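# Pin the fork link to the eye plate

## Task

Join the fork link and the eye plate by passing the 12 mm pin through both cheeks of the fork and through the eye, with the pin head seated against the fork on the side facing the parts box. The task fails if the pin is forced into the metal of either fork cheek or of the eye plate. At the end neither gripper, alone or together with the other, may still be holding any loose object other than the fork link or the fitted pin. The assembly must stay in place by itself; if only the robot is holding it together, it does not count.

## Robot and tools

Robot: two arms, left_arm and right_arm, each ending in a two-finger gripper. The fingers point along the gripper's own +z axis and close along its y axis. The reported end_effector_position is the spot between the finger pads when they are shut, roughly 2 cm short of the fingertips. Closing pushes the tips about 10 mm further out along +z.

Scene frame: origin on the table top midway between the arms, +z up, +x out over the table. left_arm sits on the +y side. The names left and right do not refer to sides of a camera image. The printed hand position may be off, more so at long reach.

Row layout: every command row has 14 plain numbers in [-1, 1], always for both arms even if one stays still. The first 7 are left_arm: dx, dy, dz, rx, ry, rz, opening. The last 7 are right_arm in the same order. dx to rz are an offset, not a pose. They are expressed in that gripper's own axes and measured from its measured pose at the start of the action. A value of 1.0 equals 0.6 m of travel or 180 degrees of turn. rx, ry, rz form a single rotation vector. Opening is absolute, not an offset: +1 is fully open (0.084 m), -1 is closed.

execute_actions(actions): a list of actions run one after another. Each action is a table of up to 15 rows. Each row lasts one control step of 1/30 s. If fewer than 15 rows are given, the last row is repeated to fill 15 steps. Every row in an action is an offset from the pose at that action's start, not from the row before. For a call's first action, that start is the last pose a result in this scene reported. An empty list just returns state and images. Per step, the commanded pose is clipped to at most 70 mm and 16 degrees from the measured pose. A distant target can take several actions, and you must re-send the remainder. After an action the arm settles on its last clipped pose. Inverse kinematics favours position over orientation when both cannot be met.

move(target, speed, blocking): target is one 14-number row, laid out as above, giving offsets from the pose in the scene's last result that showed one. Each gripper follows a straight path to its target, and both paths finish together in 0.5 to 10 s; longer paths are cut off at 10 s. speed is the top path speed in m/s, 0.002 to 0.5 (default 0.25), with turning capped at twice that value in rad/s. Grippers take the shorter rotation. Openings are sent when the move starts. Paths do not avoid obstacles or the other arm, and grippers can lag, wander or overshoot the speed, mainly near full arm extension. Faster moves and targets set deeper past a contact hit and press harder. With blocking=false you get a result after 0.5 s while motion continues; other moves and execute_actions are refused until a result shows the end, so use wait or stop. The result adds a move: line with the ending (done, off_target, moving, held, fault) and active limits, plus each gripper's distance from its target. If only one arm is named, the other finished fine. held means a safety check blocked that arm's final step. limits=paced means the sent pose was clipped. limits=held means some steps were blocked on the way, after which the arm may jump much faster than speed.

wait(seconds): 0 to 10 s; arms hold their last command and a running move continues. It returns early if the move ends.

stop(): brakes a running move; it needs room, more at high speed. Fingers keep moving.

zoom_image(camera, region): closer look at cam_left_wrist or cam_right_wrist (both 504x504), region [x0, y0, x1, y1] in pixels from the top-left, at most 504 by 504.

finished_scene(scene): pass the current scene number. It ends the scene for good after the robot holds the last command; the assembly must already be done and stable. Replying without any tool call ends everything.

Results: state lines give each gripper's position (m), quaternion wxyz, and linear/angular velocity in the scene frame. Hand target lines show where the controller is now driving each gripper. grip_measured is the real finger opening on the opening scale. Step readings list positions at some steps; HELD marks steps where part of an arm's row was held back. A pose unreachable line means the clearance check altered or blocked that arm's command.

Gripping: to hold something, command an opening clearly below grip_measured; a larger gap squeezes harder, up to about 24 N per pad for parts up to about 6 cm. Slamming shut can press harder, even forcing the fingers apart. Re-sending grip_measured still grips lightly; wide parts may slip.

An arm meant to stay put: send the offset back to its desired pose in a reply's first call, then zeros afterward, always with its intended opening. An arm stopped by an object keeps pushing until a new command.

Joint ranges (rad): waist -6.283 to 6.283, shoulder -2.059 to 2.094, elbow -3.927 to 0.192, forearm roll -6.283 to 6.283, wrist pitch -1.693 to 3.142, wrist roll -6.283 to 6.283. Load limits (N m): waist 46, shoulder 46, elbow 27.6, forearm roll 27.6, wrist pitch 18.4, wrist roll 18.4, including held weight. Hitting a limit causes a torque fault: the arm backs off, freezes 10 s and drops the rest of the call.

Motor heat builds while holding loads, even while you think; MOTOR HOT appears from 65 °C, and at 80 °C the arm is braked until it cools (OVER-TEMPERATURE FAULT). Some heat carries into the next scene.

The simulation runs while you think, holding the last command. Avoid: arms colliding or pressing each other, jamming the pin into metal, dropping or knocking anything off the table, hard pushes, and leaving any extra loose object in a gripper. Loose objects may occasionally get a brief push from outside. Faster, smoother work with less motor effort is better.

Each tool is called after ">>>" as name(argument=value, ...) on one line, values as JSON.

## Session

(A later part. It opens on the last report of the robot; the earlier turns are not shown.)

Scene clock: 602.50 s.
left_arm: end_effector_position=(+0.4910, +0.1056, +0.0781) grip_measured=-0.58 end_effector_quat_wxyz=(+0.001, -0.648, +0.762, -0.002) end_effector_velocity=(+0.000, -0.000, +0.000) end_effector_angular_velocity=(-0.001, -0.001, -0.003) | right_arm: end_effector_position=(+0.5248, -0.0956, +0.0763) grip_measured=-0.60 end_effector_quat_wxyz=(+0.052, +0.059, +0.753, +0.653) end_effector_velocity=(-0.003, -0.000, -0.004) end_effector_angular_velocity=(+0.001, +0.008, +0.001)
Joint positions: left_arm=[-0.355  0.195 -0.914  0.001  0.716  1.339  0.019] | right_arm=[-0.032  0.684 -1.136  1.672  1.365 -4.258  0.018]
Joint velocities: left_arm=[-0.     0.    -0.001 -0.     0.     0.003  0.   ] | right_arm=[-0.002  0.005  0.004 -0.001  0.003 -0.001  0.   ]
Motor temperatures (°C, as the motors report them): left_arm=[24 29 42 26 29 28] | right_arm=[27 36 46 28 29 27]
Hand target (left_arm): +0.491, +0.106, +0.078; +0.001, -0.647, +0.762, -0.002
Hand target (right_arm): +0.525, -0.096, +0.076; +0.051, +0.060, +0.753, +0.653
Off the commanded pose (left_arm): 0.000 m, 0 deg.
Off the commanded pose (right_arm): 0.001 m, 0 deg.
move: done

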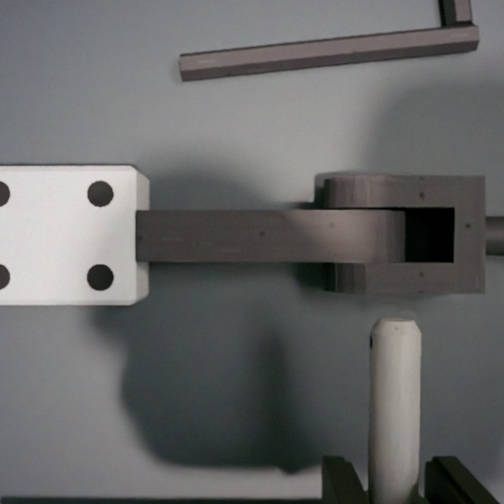

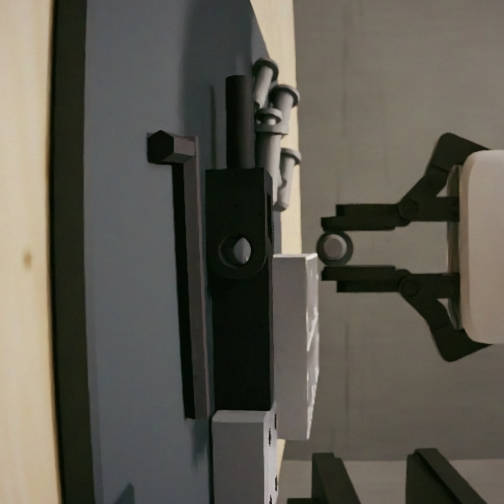

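>>> execute_actions(actions=[])

>>> zoom_image(camera="cam_right_wrist", region=[295, 205, 385, 295])

>>> zoom_image(camera="cam_right_wrist", region=[195, 205, 285, 295])

>>> zoom_image(camera="cam_left_wrist", region=[310, 165, 500, 355])

>>> zoom_image(camera="cam_right_wrist", region=[200, 230, 400, 450])

Scene clock: 607.00 s.
left_arm: end_effector_position=(+0.4910, +0.1055, +0.0781) grip_measured=-0.58 end_effector_quat_wxyz=(+0.001, -0.647, +0.762, -0.002) end_effector_velocity=(-0.001, +0.000, -0.001) end_effector_angular_velocity=(+0.001, +0.002, -0.001) | right_arm: end_effector_position=(+0.5246, -0.0957, +0.0757) grip_measured=-0.60 end_effector_quat_wxyz=(+0.051, +0.060, +0.753, +0.653) end_effector_velocity=(+0.000, +0.000, +0.000) end_effector_angular_velocity=(+0.000, -0.000, -0.000)
Joint positions: left_arm=[-0.355  0.195 -0.914  0.001  0.716  1.339  0.019] | right_arm=[-0.032  0.685 -1.136  1.672  1.365 -4.258  0.018]
Joint velocities: left_arm=[-0.     0.001  0.     0.     0.001  0.    -0.   ] | right_arm=[ 0.    -0.    -0.     0.001 -0.    -0.     0.   ]
Motor temperatures (°C, as the motors report them): left_arm=[24 29 42 26 29 28] | right_arm=[27 36 45 28 29 27]
Hand target (left_arm): +0.491, +0.106, +0.078; +0.001, -0.647, +0.762, -0.002
Hand target (right_arm): +0.525, -0.096, +0.076; +0.051, +0.060, +0.753, +0.653
Off the commanded pose (left_arm): 0.000 m, 0 deg.
Off the commanded pose (right_arm): 0.001 m, 0 deg.

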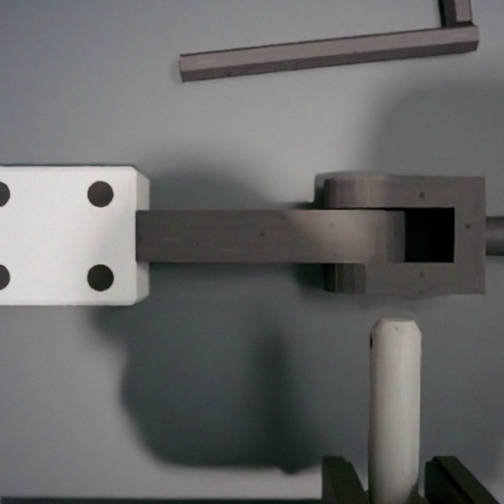

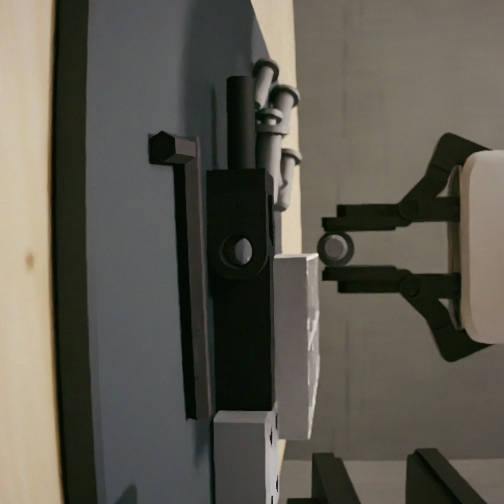

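Region (295, 205, 385, 295) of cam_right_wrist's 504x504 image, scaled by 5.600, with more detail than that image has.

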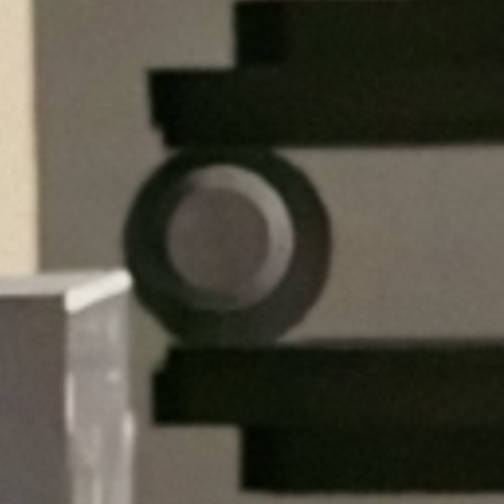

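Region (195, 205, 285, 295) of cam_right_wrist's 504x504 image, scaled by 5.600, with more detail than that image has.

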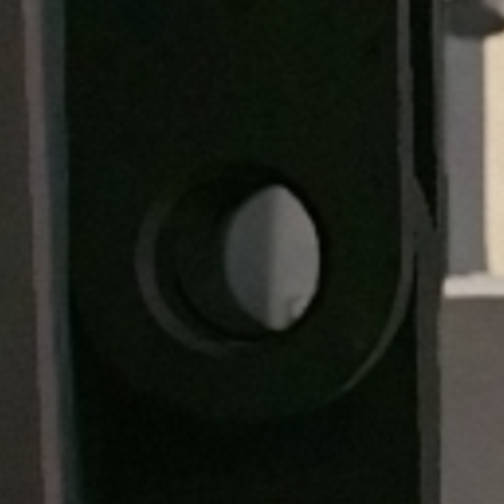

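Region (310, 165, 500, 355) of cam_left_wrist's 504x504 image, scaled by 2.653, with more detail than that image has.

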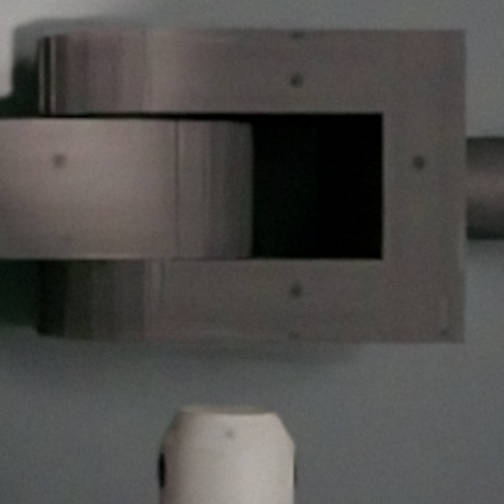

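Region (200, 230, 400, 450) of cam_right_wrist's 504x504 image, scaled by 2.291, with more detail than that image has; it fills the left 458 columns of this view, and the rest is white.

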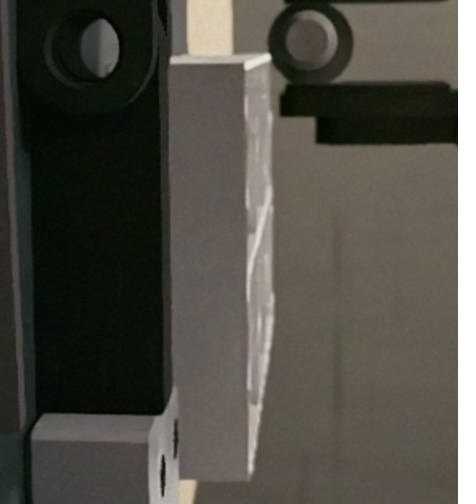

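>>> move(target=[0, 0, 0.0642, 0, 0.0036, -0.005, -0.9, 0, 0, 0, 0, 0, 0, -0.58], speed=0.07)

>>> wait(seconds=0.3)

>>> zoom_image(camera="cam_right_wrist", region=[210, 215, 300, 285])

>>> zoom_image(camera="cam_left_wrist", region=[320, 190, 504, 374])

Scene clock: 644.83 s.
left_arm: end_effector_position=(+0.4913, +0.1052, +0.0399) grip_measured=-0.58 end_effector_quat_wxyz=(-0.003, -0.653, +0.757, -0.006) end_effector_velocity=(+0.001, -0.000, +0.001) end_effector_angular_velocity=(-0.002, -0.004, +0.001) | right_arm: end_effector_position=(+0.5246, -0.0957, +0.0757) grip_measured=-0.60 end_effector_quat_wxyz=(+0.051, +0.060, +0.753, +0.653) end_effector_velocity=(+0.000, +0.000, +0.001) end_effector_angular_velocity=(+0.003, -0.000, -0.000)
Joint positions: left_arm=[-0.352  0.28  -0.896 -0.019  0.608  1.342  0.019] | right_arm=[-0.032  0.685 -1.136  1.672  1.365 -4.258  0.018]
Joint velocities: left_arm=[ 0.    -0.001 -0.001 -0.001 -0.003 -0.     0.   ] | right_arm=[ 0.     0.    -0.     0.001  0.002  0.     0.   ]
Motor temperatures (°C, as the motors report them): left_arm=[24 29 43 26 29 28] | right_arm=[27 36 42 28 29 27]
Hand target (left_arm): +0.491, +0.105, +0.039; -0.003, -0.653, +0.757, -0.005
Hand target (right_arm): +0.525, -0.096, +0.076; +0.051, +0.060, +0.753, +0.653
Off the commanded pose (left_arm): 0.000 m, 0 deg.
Off the commanded pose (right_arm): 0.000 m, 0 deg.
move: done

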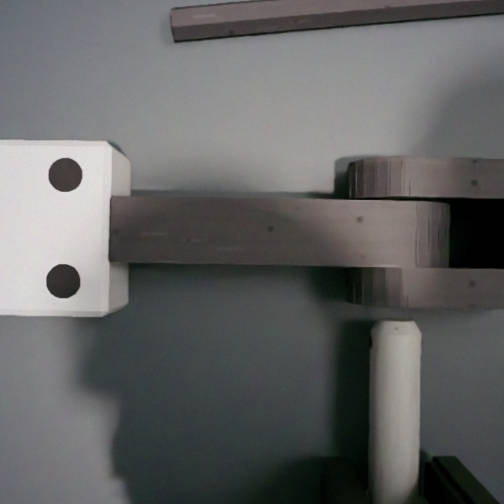

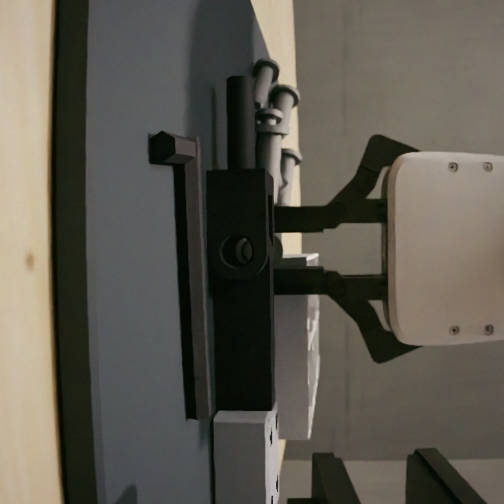

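Scene clock: 645.13 s.
left_arm: end_effector_position=(+0.4910, +0.1054, +0.0395) grip_measured=-0.58 end_effector_quat_wxyz=(-0.003, -0.653, +0.757, -0.005) end_effector_velocity=(-0.000, +0.000, -0.001) end_effector_angular_velocity=(+0.001, +0.002, -0.000) | right_arm: end_effector_position=(+0.5246, -0.0957, +0.0757) grip_measured=-0.60 end_effector_quat_wxyz=(+0.051, +0.060, +0.753, +0.653) end_effector_velocity=(+0.000, -0.000, -0.000) end_effector_angular_velocity=(-0.001, -0.000, -0.002)
Joint positions: left_arm=[-0.352  0.28  -0.895 -0.019  0.608  1.342  0.019] | right_arm=[-0.032  0.685 -1.136  1.672  1.365 -4.258  0.018]
Joint velocities: left_arm=[-0.     0.001  0.    -0.     0.     0.    -0.   ] | right_arm=[ 0.     0.    -0.     0.001 -0.002 -0.    -0.   ]
Motor temperatures (°C, as the motors report them): left_arm=[24 29 43 26 29 28] | right_arm=[27 36 42 28 29 27]
Hand target (left_arm): +0.491, +0.105, +0.039; -0.003, -0.653, +0.757, -0.005
Hand target (right_arm): +0.525, -0.096, +0.076; +0.051, +0.060, +0.753, +0.653
Off the commanded pose (left_arm): 0.000 m, 0 deg.
Off the commanded pose (right_arm): 0.000 m, 0 deg.
wait: 0.30 s; at rest by 0.17 s

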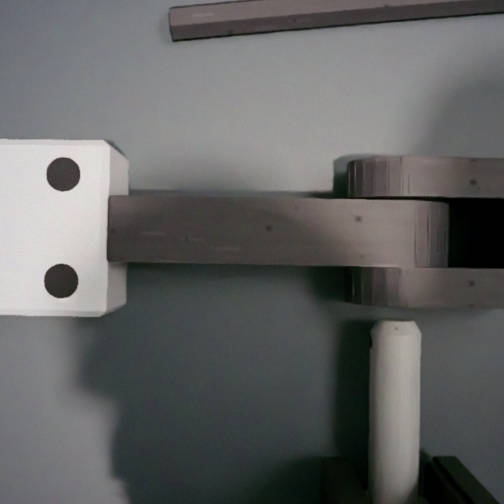

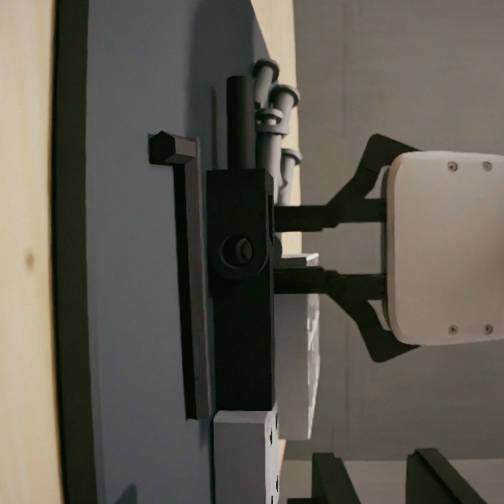

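Region (210, 215, 300, 285) of cam_right_wrist's 504x504 image, scaled by 5.600, with more detail than that image has.

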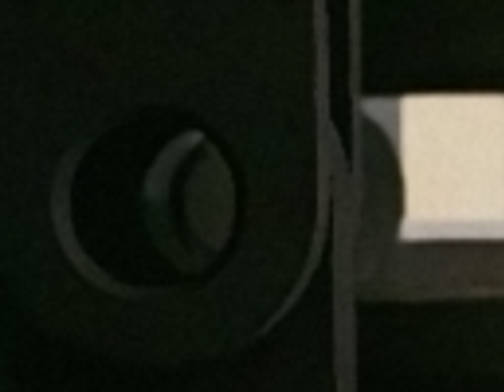

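Region (320, 190, 504, 374) of cam_left_wrist's 504x504 image, scaled by 2.739, with more detail than that image has.

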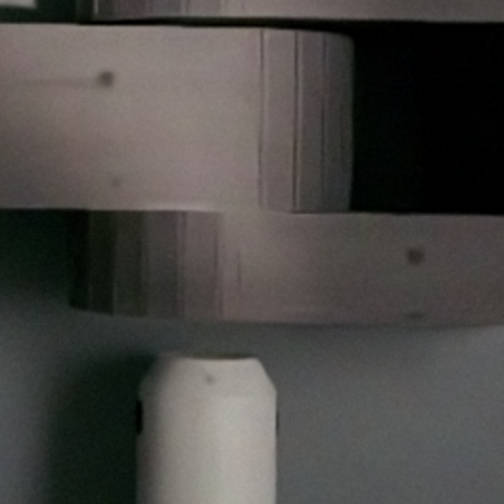

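>>> zoom_image(camera="cam_right_wrist", region=[222, 230, 262, 270])

>>> zoom_image(camera="cam_right_wrist", region=[255, 222, 305, 277])

Region (222, 230, 262, 270) of cam_right_wrist's 504x504 image, scaled by 12.600, with more detail than that image has.

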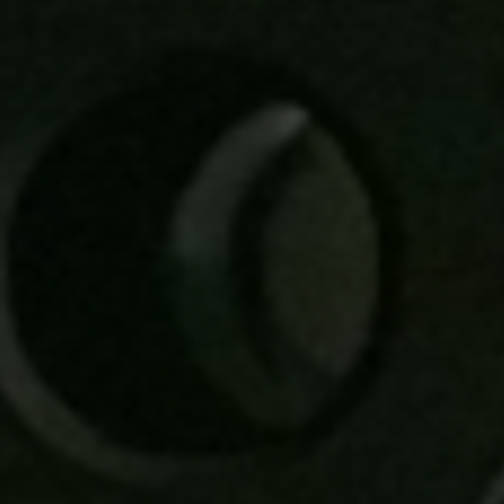

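Region (255, 222, 305, 277) of cam_right_wrist's 504x504 image, scaled by 9.164, with more detail than that image has; it fills the left 458 columns of this view, and the rest is white.

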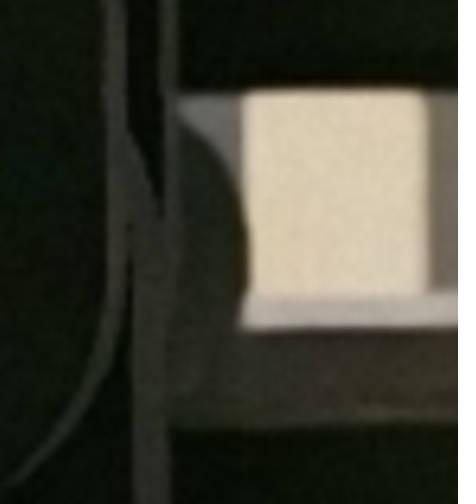

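>>> move(target=[0.0058, 0.0001, 0.00131, 0, 0, 0, -0.9, 0, 0, 0, 0, 0, 0, -0.58], speed=0.015)

>>> zoom_image(camera="cam_right_wrist", region=[222, 230, 262, 270])

>>> zoom_image(camera="cam_left_wrist", region=[320, 190, 504, 374])

Scene clock: 672.83 s.
left_arm: end_effector_position=(+0.4904, +0.1019, +0.0388) grip_measured=-0.58 end_effector_quat_wxyz=(-0.003, -0.653, +0.757, -0.005) end_effector_velocity=(+0.000, +0.000, +0.000) end_effector_angular_velocity=(+0.000, -0.002, -0.001) | right_arm: end_effector_position=(+0.5246, -0.0957, +0.0757) grip_measured=-0.60 end_effector_quat_wxyz=(+0.051, +0.060, +0.753, +0.653) end_effector_velocity=(-0.000, -0.000, -0.000) end_effector_angular_velocity=(-0.002, +0.001, -0.000)
Joint positions: left_arm=[-0.36   0.284 -0.898 -0.019  0.607  1.335  0.019] | right_arm=[-0.032  0.685 -1.136  1.672  1.365 -4.258  0.018]
Joint velocities: left_arm=[ 0.    -0.    -0.     0.002 -0.    -0.     0.   ] | right_arm=[ 0.    -0.     0.    -0.    -0.002  0.     0.   ]
Motor temperatures (°C, as the motors report them): left_arm=[24 30 42 26 30 28] | right_arm=[27 36 41 28 29 27]
Hand target (left_arm): +0.490, +0.102, +0.039; -0.003, -0.653, +0.757, -0.005
Hand target (right_arm): +0.525, -0.096, +0.076; +0.051, +0.060, +0.753, +0.653
Off the commanded pose (left_arm): 0.000 m, 0 deg.
Off the commanded pose (right_arm): 0.000 m, 0 deg.
move: done

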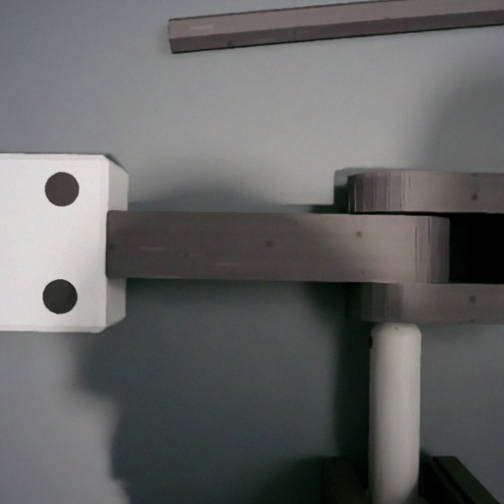

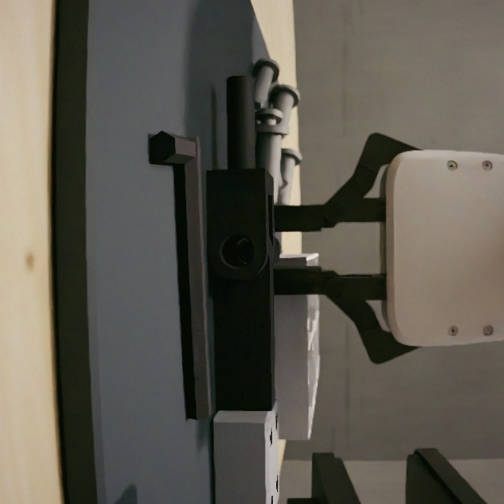

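Region (222, 230, 262, 270) of cam_right_wrist's 504x504 image, scaled by 12.600, with more detail than that image has.

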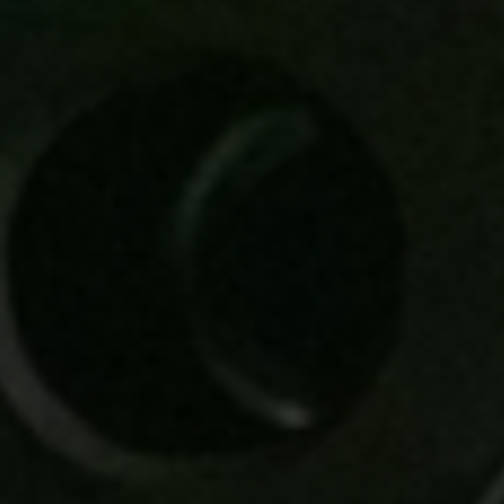

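Region (320, 190, 504, 374) of cam_left_wrist's 504x504 image, scaled by 2.739, with more detail than that image has.

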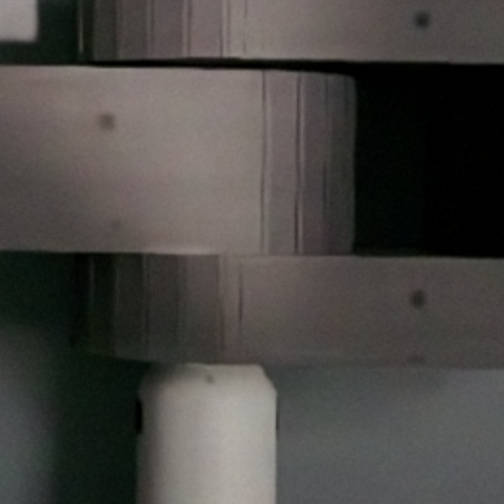

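>>> move(target=[0.0145, 0.00026, 0.00016, 0, 0, 0, -0.9, 0, 0, 0, 0, 0, 0, -0.58], speed=0.012)

>>> zoom_image(camera="cam_left_wrist", region=[320, 230, 504, 414])

>>> zoom_image(camera="cam_right_wrist", region=[210, 215, 300, 285])

Scene clock: 678.90 s.
left_arm: end_effector_position=(+0.4890, +0.0933, +0.0388) grip_measured=-0.58 end_effector_quat_wxyz=(-0.003, -0.653, +0.757, -0.006) end_effector_velocity=(+0.000, -0.000, -0.000) end_effector_angular_velocity=(-0.000, -0.000, +0.000) | right_arm: end_effector_position=(+0.5246, -0.0957, +0.0757) grip_measured=-0.60 end_effector_quat_wxyz=(+0.051, +0.060, +0.753, +0.653) end_effector_velocity=(+0.000, -0.000, +0.000) end_effector_angular_velocity=(+0.001, -0.000, -0.000)
Joint positions: left_arm=[-0.378  0.29  -0.906 -0.019  0.61   1.317  0.019] | right_arm=[-0.032  0.685 -1.136  1.672  1.365 -4.258  0.018]
Joint velocities: left_arm=[-0.     0.     0.     0.    -0.001 -0.001 -0.   ] | right_arm=[-0.    -0.    -0.     0.     0.001  0.    -0.   ]
Motor temperatures (°C, as the motors report them): left_arm=[24 30 42 26 30 28] | right_arm=[27 36 41 28 29 27]
Hand target (left_arm): +0.489, +0.093, +0.039; -0.003, -0.653, +0.757, -0.006
Hand target (right_arm): +0.525, -0.096, +0.076; +0.051, +0.060, +0.753, +0.653
Off the commanded pose (left_arm): 0.000 m, 0 deg.
Off the commanded pose (right_arm): 0.000 m, 0 deg.
move: done

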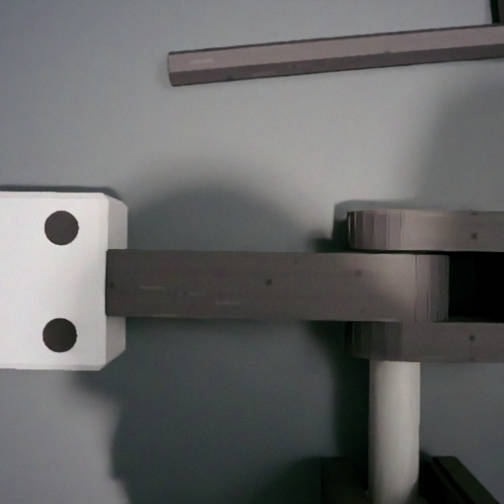

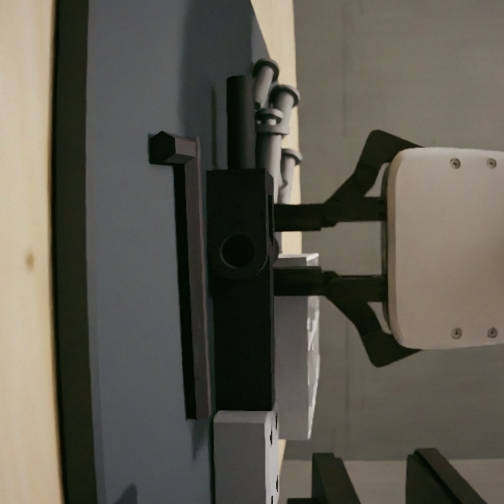

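Region (320, 230, 504, 414) of cam_left_wrist's 504x504 image, scaled by 2.739, with more detail than that image has.

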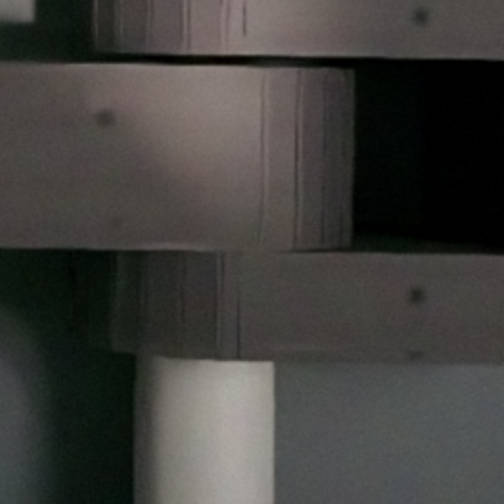

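Region (210, 215, 300, 285) of cam_right_wrist's 504x504 image, scaled by 5.600, with more detail than that image has.

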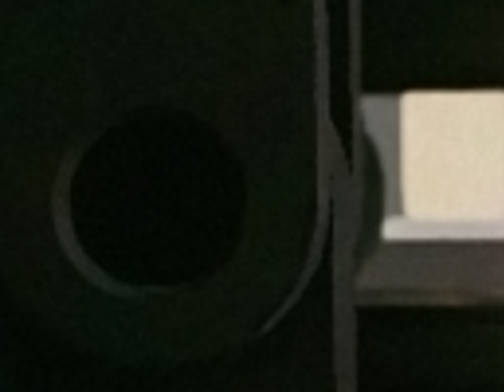

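>>> move(target=[0.0217, 0.00064, 0.00024, 0, 0, 0, -0.9, 0, 0, 0, 0, 0, 0, -0.58], speed=0.012)

>>> zoom_image(camera="cam_left_wrist", region=[320, 290, 504, 474])

>>> zoom_image(camera="cam_right_wrist", region=[210, 215, 300, 285])

Scene clock: 685.77 s.
left_arm: end_effector_position=(+0.4867, +0.0805, +0.0388) grip_measured=-0.58 end_effector_quat_wxyz=(-0.003, -0.653, +0.757, -0.006) end_effector_velocity=(-0.000, +0.000, -0.000) end_effector_angular_velocity=(+0.000, +0.001, +0.001) | right_arm: end_effector_position=(+0.5246, -0.0957, +0.0757) grip_measured=-0.60 end_effector_quat_wxyz=(+0.051, +0.060, +0.753, +0.653) end_effector_velocity=(-0.000, +0.000, +0.000) end_effector_angular_velocity=(+0.002, +0.000, +0.001)
Joint positions: left_arm=[-0.404  0.298 -0.919 -0.019  0.614  1.29   0.019] | right_arm=[-0.032  0.685 -1.136  1.672  1.365 -4.258  0.018]
Joint velocities: left_arm=[-0.     0.001 -0.     0.    -0.    -0.001  0.   ] | right_arm=[ 0.     0.     0.     0.001  0.002  0.    -0.   ]
Motor temperatures (°C, as the motors report them): left_arm=[24 30 42 26 30 28] | right_arm=[27 36 41 28 29 27]
Hand target (left_arm): +0.487, +0.080, +0.039; -0.003, -0.653, +0.757, -0.006
Hand target (right_arm): +0.525, -0.096, +0.076; +0.051, +0.060, +0.753, +0.653
Off the commanded pose (left_arm): 0.000 m, 0 deg.
Off the commanded pose (right_arm): 0.000 m, 0 deg.
move: done

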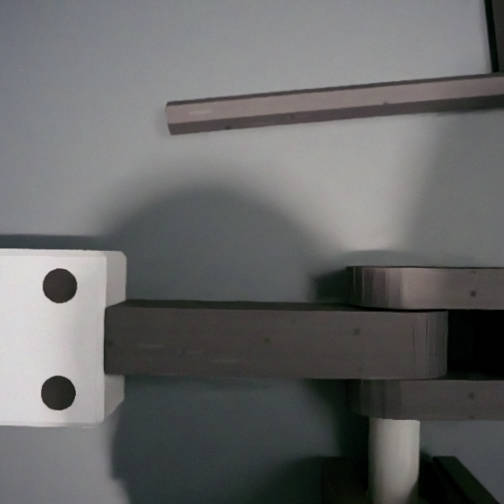

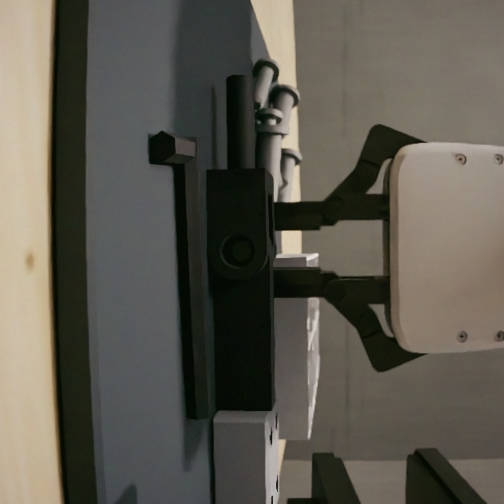

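Region (320, 290, 504, 474) of cam_left_wrist's 504x504 image, scaled by 2.739, with more detail than that image has.

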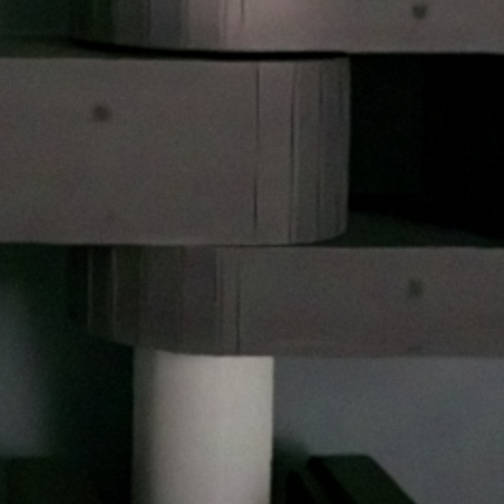

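Region (210, 215, 300, 285) of cam_right_wrist's 504x504 image, scaled by 5.600, with more detail than that image has.

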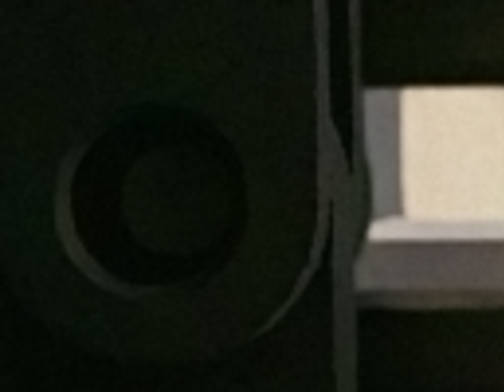

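>>> move(target=[0.0213, 0.00038, 0.00023, 0, 0, 0, -0.9, 0, 0, 0, 0, 0, 0, -0.58], speed=0.012)

>>> zoom_image(camera="cam_left_wrist", region=[300, 300, 504, 504])

>>> zoom_image(camera="cam_right_wrist", region=[210, 215, 300, 285])

Scene clock: 692.47 s.
left_arm: end_effector_position=(+0.4846, +0.0679, +0.0388) grip_measured=-0.58 end_effector_quat_wxyz=(-0.004, -0.653, +0.757, -0.006) end_effector_velocity=(+0.000, -0.000, +0.001) end_effector_angular_velocity=(-0.001, -0.001, +0.001) | right_arm: end_effector_position=(+0.5246, -0.0957, +0.0757) grip_measured=-0.60 end_effector_quat_wxyz=(+0.051, +0.060, +0.753, +0.653) end_effector_velocity=(+0.000, -0.000, -0.000) end_effector_angular_velocity=(-0.001, -0.000, +0.001)
Joint positions: left_arm=[-0.43   0.308 -0.934 -0.018  0.618  1.264  0.019] | right_arm=[-0.032  0.685 -1.136  1.672  1.365 -4.258  0.018]
Joint velocities: left_arm=[-0.    -0.001 -0.001 -0.     0.    -0.001 -0.   ] | right_arm=[ 0.     0.    -0.    -0.001 -0.001  0.     0.   ]
Motor temperatures (°C, as the motors report them): left_arm=[24 30 42 26 30 28] | right_arm=[27 36 41 28 29 27]
Hand target (left_arm): +0.485, +0.068, +0.039; -0.003, -0.653, +0.757, -0.006
Hand target (right_arm): +0.525, -0.096, +0.076; +0.051, +0.060, +0.753, +0.653
Off the commanded pose (left_arm): 0.000 m, 0 deg.
Off the commanded pose (right_arm): 0.000 m, 0 deg.
move: done

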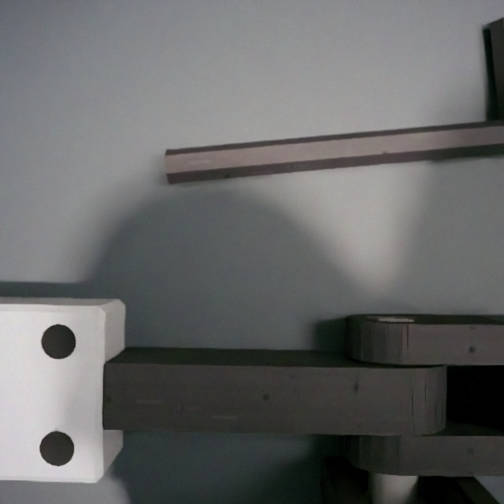

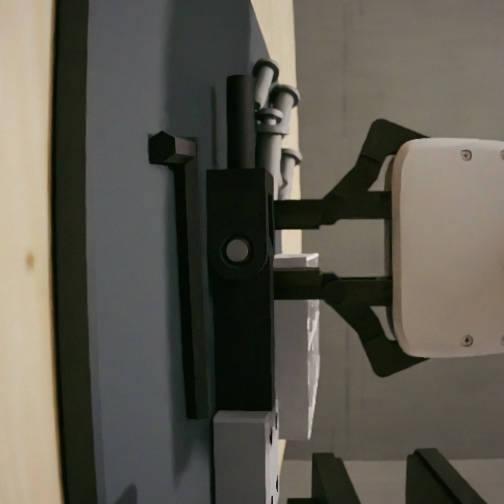

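Region (300, 300, 504, 504) of cam_left_wrist's 504x504 image, scaled by 2.471, with more detail than that image has.

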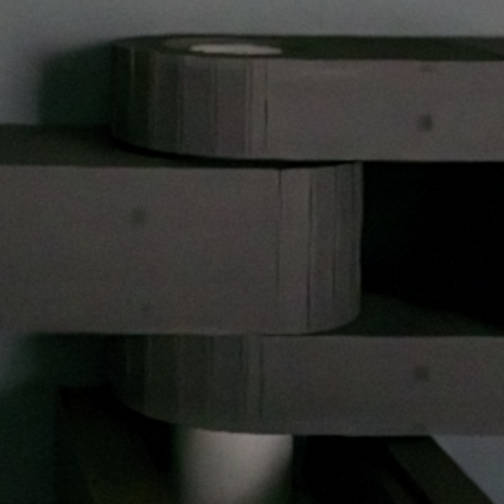

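Region (210, 215, 300, 285) of cam_right_wrist's 504x504 image, scaled by 5.600, with more detail than that image has.

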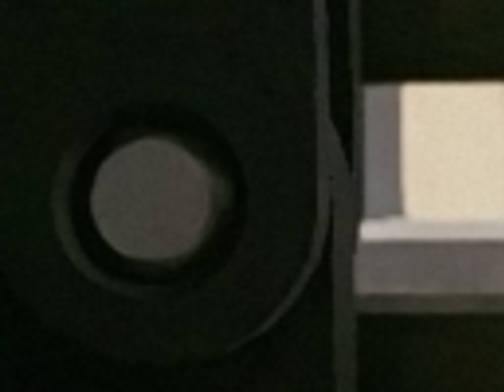

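>>> execute_actions(actions=[[[0,0,0,0,0,0,-0.56,0,0,0,0,0,0,-0.58],[0,0,0,0,0,0,-0.48,0,0,0,0,0,0,-0.58],[0,0,0,0,0,0,-0.43,0,0,0,0,0,0,-0.58],[-0.001,0,0,0,0,0,-0.43,0,0,0,0,0,0,-0.58],[-0.0035,-0.0001,0,0,0,0,-0.43,0,0,0,0,0,0,-0.58],[-0.007,-0.0001,-0.0001,0,0,0,-0.43,0,0,0,0,0,0,-0.58],[-0.011,-0.0002,-0.0001,0,0,0,-0.43,0,0,0,0,0,0,-0.58],[-0.0155,-0.0003,-0.0002,0,0,0,-0.43,0,0,0,0,0,0,-0.58],[-0.0195,-0.0004,-0.0002,0,0,0,-0.43,0,0,0,0,0,0,-0.58],[-0.023,-0.0005,-0.0003,0,0,0,-0.43,0,0,0,0,0,0,-0.58],[-0.0255,-0.0005,-0.0003,0,0,0,-0.43,0,0,0,0,0,0,-0.58],[-0.0265,-0.0005,-0.0003,0,0,0,-0.43,0,0,0,0,0,0,-0.58]]])

>>> wait(seconds=0.3)

>>> zoom_image(camera="cam_left_wrist", region=[300, 370, 490, 504])

Scene clock: 706.13 s.
left_arm: end_effector_position=(+0.4872, +0.0833, +0.0389) grip_measured=-0.45 end_effector_quat_wxyz=(-0.003, -0.654, +0.757, -0.006) end_effector_velocity=(+0.001, +0.007, -0.000) end_effector_angular_velocity=(-0.000, -0.000, -0.006) | right_arm: end_effector_position=(+0.5246, -0.0957, +0.0757) grip_measured=-0.60 end_effector_quat_wxyz=(+0.051, +0.060, +0.753, +0.653) end_effector_velocity=(-0.000, -0.000, -0.000) end_effector_angular_velocity=(-0.001, +0.000, +0.001)
Joint positions: left_arm=[-0.398  0.296 -0.916 -0.019  0.613  1.296  0.024] | right_arm=[-0.032  0.685 -1.136  1.672  1.365 -4.258  0.018]
Joint velocities: left_arm=[ 0.014 -0.005  0.008 -0.001 -0.004  0.021 -0.   ] | right_arm=[ 0.     0.     0.    -0.001 -0.001 -0.    -0.   ]
Motor temperatures (°C, as the motors report them): left_arm=[24 30 43 26 30 28] | right_arm=[27 36 41 28 29 27]
Hand target (left_arm): +0.487, +0.084, +0.039; -0.003, -0.653, +0.757, -0.005
Hand target (right_arm): +0.525, -0.096, +0.076; +0.051, +0.060, +0.753, +0.653
Off the commanded pose (left_arm): 0.000 m, 0 deg.
Off the commanded pose (right_arm): 0.000 m, 0 deg.
Step readings (end_effector_position):
0: left_arm (+0.4846, +0.0678, +0.0389) | right_arm (+0.5246, -0.0957, +0.0757)
1: left_arm (+0.4846, +0.0678, +0.0389) | right_arm (+0.5246, -0.0957, +0.0757)
2: left_arm (+0.4846, +0.0678, +0.0389) | right_arm (+0.5246, -0.0957, +0.0757)
4: left_arm (+0.4850, +0.0673, +0.0394) | right_arm (+0.5246, -0.0957, +0.0757)
8: left_arm (+0.4857, +0.0710, +0.0396) | right_arm (+0.5246, -0.0957, +0.0757)
15: end_effector_position above

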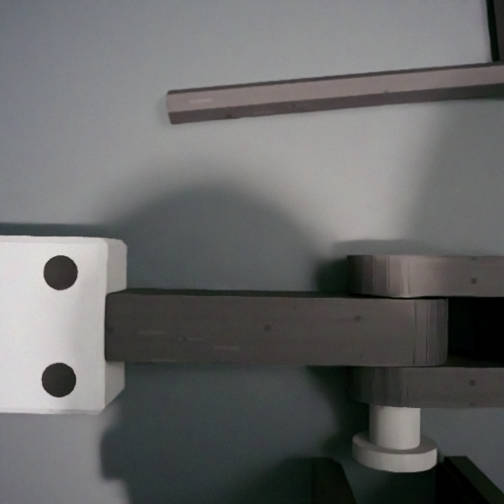

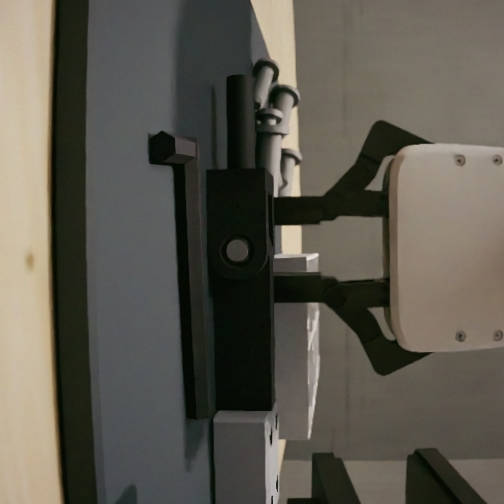

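Scene clock: 706.43 s.
left_arm: end_effector_position=(+0.4872, +0.0836, +0.0388) grip_measured=-0.45 end_effector_quat_wxyz=(-0.003, -0.653, +0.757, -0.005) end_effector_velocity=(+0.000, +0.000, -0.000) end_effector_angular_velocity=(+0.000, -0.001, +0.000) | right_arm: end_effector_position=(+0.5246, -0.0957, +0.0757) grip_measured=-0.60 end_effector_quat_wxyz=(+0.051, +0.060, +0.753, +0.653) end_effector_velocity=(+0.000, -0.000, +0.000) end_effector_angular_velocity=(+0.000, +0.000, -0.001)
Joint positions: left_arm=[-0.398  0.296 -0.916 -0.019  0.613  1.297  0.024] | right_arm=[-0.032  0.685 -1.136  1.672  1.365 -4.258  0.018]
Joint velocities: left_arm=[ 0.001  0.001 -0.     0.001 -0.001  0.    -0.   ] | right_arm=[-0.     0.    -0.     0.001 -0.     0.    -0.   ]
Motor temperatures (°C, as the motors report them): left_arm=[24 30 43 26 30 28] | right_arm=[27 36 41 28 29 27]
Hand target (left_arm): +0.487, +0.084, +0.039; -0.003, -0.653, +0.757, -0.005
Hand target (right_arm): +0.525, -0.096, +0.076; +0.051, +0.060, +0.753, +0.653
Off the commanded pose (left_arm): 0.000 m, 0 deg.
Off the commanded pose (right_arm): 0.000 m, 0 deg.
wait: 0.30 s; at rest by 0.17 s

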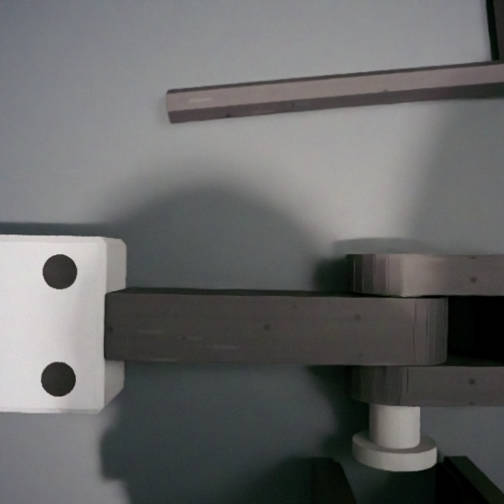

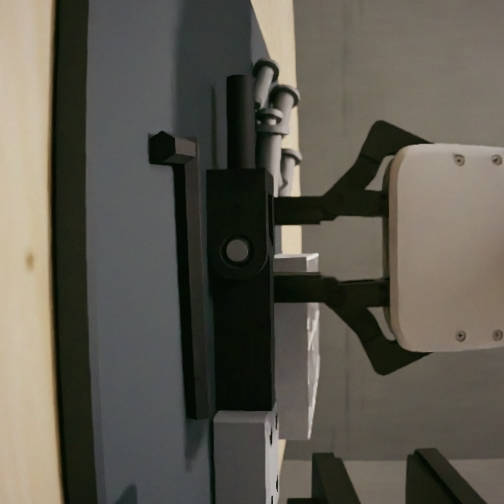

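Region (300, 370, 490, 504) of cam_left_wrist's 504x504 image, scaled by 2.653, with more detail than that image has; it fills the top 355 rows of this view, and the rest is white.

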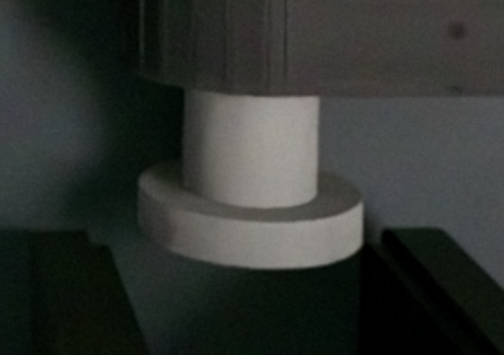

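>>> execute_actions(actions=[[[0,0,0,0,0,0,-0.52,0,0,0,0,0,0,-0.58],[0,0,0,0,0,0,-0.61,0,0,0,0,0,0,-0.58],[0,0,0,0,0,0,-0.70,0,0,0,0,0,0,-0.58],[0,0,0,0,0,0,-0.78,0,0,0,0,0,0,-0.58],[0.0003,0,0,0,0,0,-0.85,0,0,0,0,0,0,-0.58],[0.0007,0,0,0,0,0,-0.85,0,0,0,0,0,0,-0.58],[0.0012,0,0,0,0,0,-0.85,0,0,0,0,0,0,-0.58],[0.0017,0,0,0,0,0,-0.85,0,0,0,0,0,0,-0.58],[0.0022,0,0,0,0,0,-0.85,0,0,0,0,0,0,-0.58],[0.0027,0.0001,0,0,0,0,-0.85,0,0,0,0,0,0,-0.58],[0.0031,0.0001,0,0,0,0,-0.85,0,0,0,0,0,0,-0.58],[0.0033,0.0001,0,0,0,0,-0.85,0,0,0,0,0,0,-0.58]]])

>>> move(target=[0.0180, 0.00036, 0.0002, 0, 0, 0, -0.85, 0, 0, 0, 0, 0, 0, -0.58], speed=0.018)

>>> zoom_image(camera="cam_left_wrist", region=[320, 400, 480, 504])

Scene clock: 716.90 s.
left_arm: end_effector_position=(+0.4869, +0.0817, +0.0388) grip_measured=-0.87 end_effector_quat_wxyz=(-0.003, -0.653, +0.757, -0.005) end_effector_velocity=(-0.001, -0.002, -0.000) end_effector_angular_velocity=(-0.000, +0.001, +0.000) | right_arm: end_effector_position=(+0.5246, -0.0957, +0.0757) grip_measured=-0.60 end_effector_quat_wxyz=(+0.051, +0.060, +0.753, +0.653) end_effector_velocity=(-0.000, -0.000, -0.000) end_effector_angular_velocity=(-0.001, +0.000, +0.000)
Joint positions: left_arm=[-0.402  0.297 -0.918 -0.019  0.613  1.293  0.006] | right_arm=[-0.032  0.685 -1.136  1.672  1.365 -4.258  0.018]
Joint velocities: left_arm=[-0.004  0.001 -0.001 -0.001  0.    -0.003  0.   ] | right_arm=[-0.     0.    -0.    -0.001 -0.001  0.     0.   ]
Motor temperatures (°C, as the motors report them): left_arm=[24 30 43 26 30 28] | right_arm=[27 36 41 28 29 27]
Hand target (left_arm): +0.487, +0.082, +0.039; -0.003, -0.653, +0.757, -0.006
Hand target (right_arm): +0.525, -0.096, +0.076; +0.051, +0.060, +0.753, +0.653
Off the commanded pose (left_arm): 0.000 m, 0 deg.
Off the commanded pose (right_arm): 0.000 m, 0 deg.
Step readings (end_effector_position):
0: left_arm (+0.4872, +0.0837, +0.0387) | right_arm (+0.5246, -0.0957, +0.0757)
1: left_arm (+0.4872, +0.0837, +0.0387) | right_arm (+0.5246, -0.0957, +0.0757)
2: left_arm (+0.4872, +0.0836, +0.0388) | right_arm (+0.5246, -0.0957, +0.0757)
4: left_arm (+0.4872, +0.0836, +0.0388) | right_arm (+0.5246, -0.0957, +0.0757)
8: left_arm (+0.4872, +0.0832, +0.0388) | right_arm (+0.5246, -0.0957, +0.0757)
15: end_effector_position above

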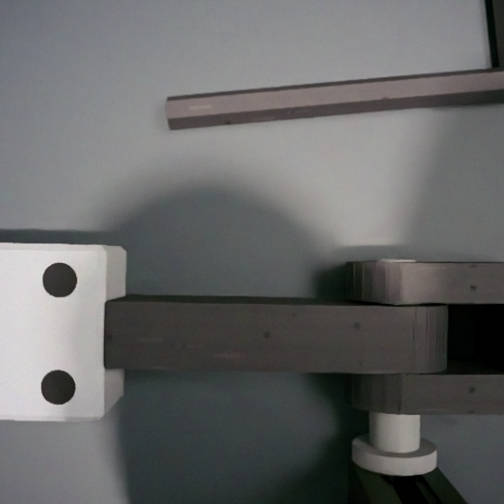

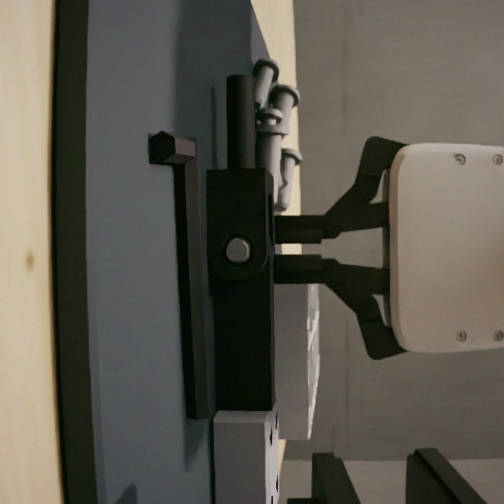

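Scene clock: 717.73 s.
left_arm: end_effector_position=(+0.4851, +0.0713, +0.0388) grip_measured=-0.87 end_effector_quat_wxyz=(-0.003, -0.653, +0.757, -0.005) end_effector_velocity=(-0.000, -0.000, -0.000) end_effector_angular_velocity=(-0.000, +0.001, +0.002) | right_arm: end_effector_position=(+0.5246, -0.0957, +0.0757) grip_measured=-0.60 end_effector_quat_wxyz=(+0.051, +0.060, +0.753, +0.653) end_effector_velocity=(-0.000, -0.000, +0.000) end_effector_angular_velocity=(+0.001, +0.001, +0.000)
Joint positions: left_arm=[-0.423  0.305 -0.93  -0.018  0.617  1.271  0.006] | right_arm=[-0.032  0.685 -1.136  1.672  1.365 -4.258  0.018]
Joint velocities: left_arm=[-0.     0.001 -0.001 -0.001  0.001 -0.001 -0.   ] | right_arm=[-0.     0.     0.     0.     0.001  0.     0.   ]
Motor temperatures (°C, as the motors report them): left_arm=[24 30 43 26 30 28] | right_arm=[27 36 41 28 29 27]
Hand target (left_arm): +0.485, +0.071, +0.039; -0.003, -0.653, +0.757, -0.006
Hand target (right_arm): +0.525, -0.096, +0.076; +0.051, +0.060, +0.753, +0.653
Off the commanded pose (left_arm): 0.000 m, 0 deg.
Off the commanded pose (right_arm): 0.000 m, 0 deg.
move: done

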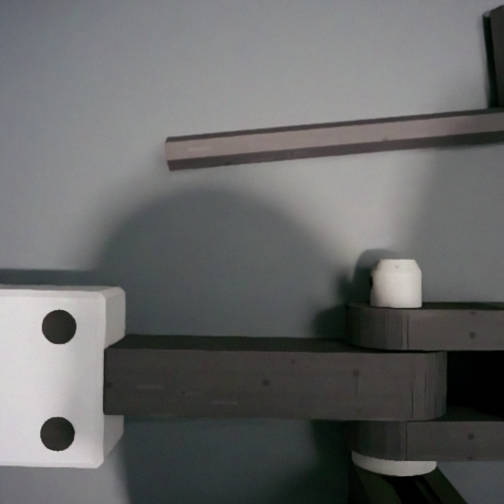

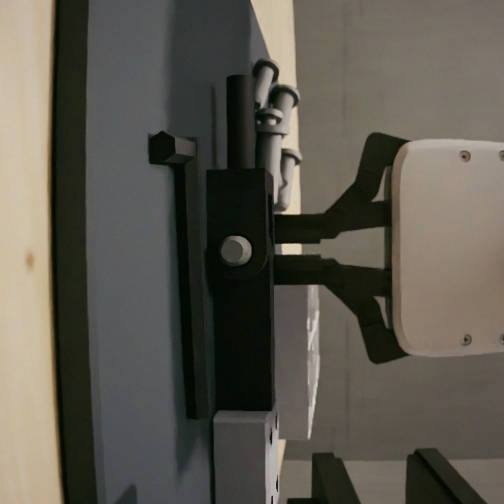

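Region (320, 400, 480, 504) of cam_left_wrist's 504x504 image, scaled by 3.150, with more detail than that image has; it fills the top 328 rows of this view, and the rest is white.

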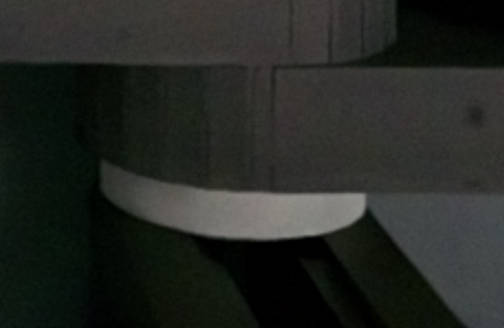

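The push stalled with the head against the cheek. Backing the left gripper away to verify.

>>> move(target=[-0.035, 0, -0.02, 0, 0, 0, -0.6, 0, 0, 0, 0, 0, 0, -0.58], speed=0.08)

>>> zoom_image(camera="cam_left_wrist", region=[300, 160, 504, 400])

Scene clock: 721.17 s.
left_arm: end_effector_position=(+0.4881, +0.0922, +0.0504) grip_measured=-0.62 end_effector_quat_wxyz=(-0.003, -0.653, +0.757, -0.005) end_effector_velocity=(-0.001, +0.001, -0.001) end_effector_angular_velocity=(+0.002, +0.004, -0.001) | right_arm: end_effector_position=(+0.5246, -0.0957, +0.0757) grip_measured=-0.60 end_effector_quat_wxyz=(+0.051, +0.060, +0.753, +0.653) end_effector_velocity=(+0.000, -0.000, -0.000) end_effector_angular_velocity=(-0.001, -0.000, -0.001)
Joint positions: left_arm=[-0.38   0.262 -0.909 -0.018  0.641  1.313  0.017] | right_arm=[-0.032  0.685 -1.136  1.672  1.365 -4.258  0.018]
Joint velocities: left_arm=[ 0.     0.001  0.002 -0.     0.001  0.001 -0.   ] | right_arm=[ 0.    -0.     0.     0.001 -0.001 -0.     0.   ]
Motor temperatures (°C, as the motors report them): left_arm=[24 30 43 26 30 28] | right_arm=[27 36 41 28 29 27]
Hand target (left_arm): +0.488, +0.092, +0.051; -0.003, -0.653, +0.757, -0.005
Hand target (right_arm): +0.525, -0.096, +0.076; +0.051, +0.060, +0.753, +0.653
Off the commanded pose (left_arm): 0.000 m, 0 deg.
Off the commanded pose (right_arm): 0.000 m, 0 deg.
move: done

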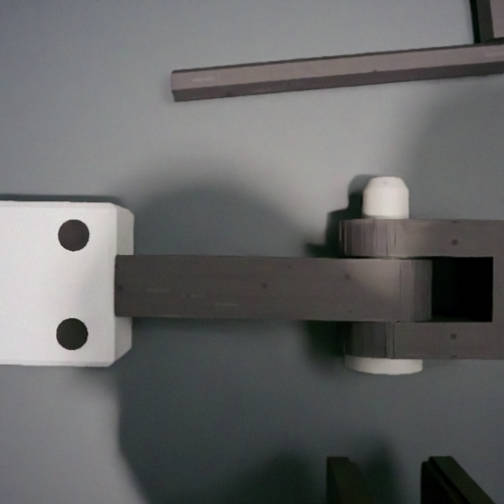

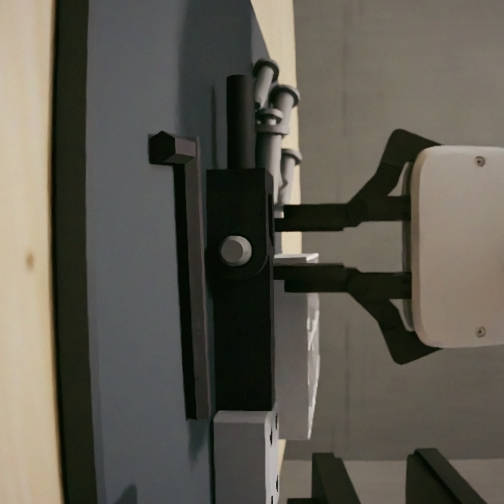

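Region (300, 160, 504, 400) of cam_left_wrist's 504x504 image, scaled by 2.100, with more detail than that image has; it fills the left 428 columns of this view, and the rest is white.

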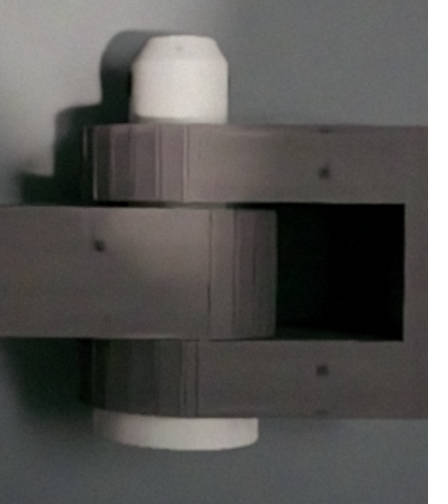

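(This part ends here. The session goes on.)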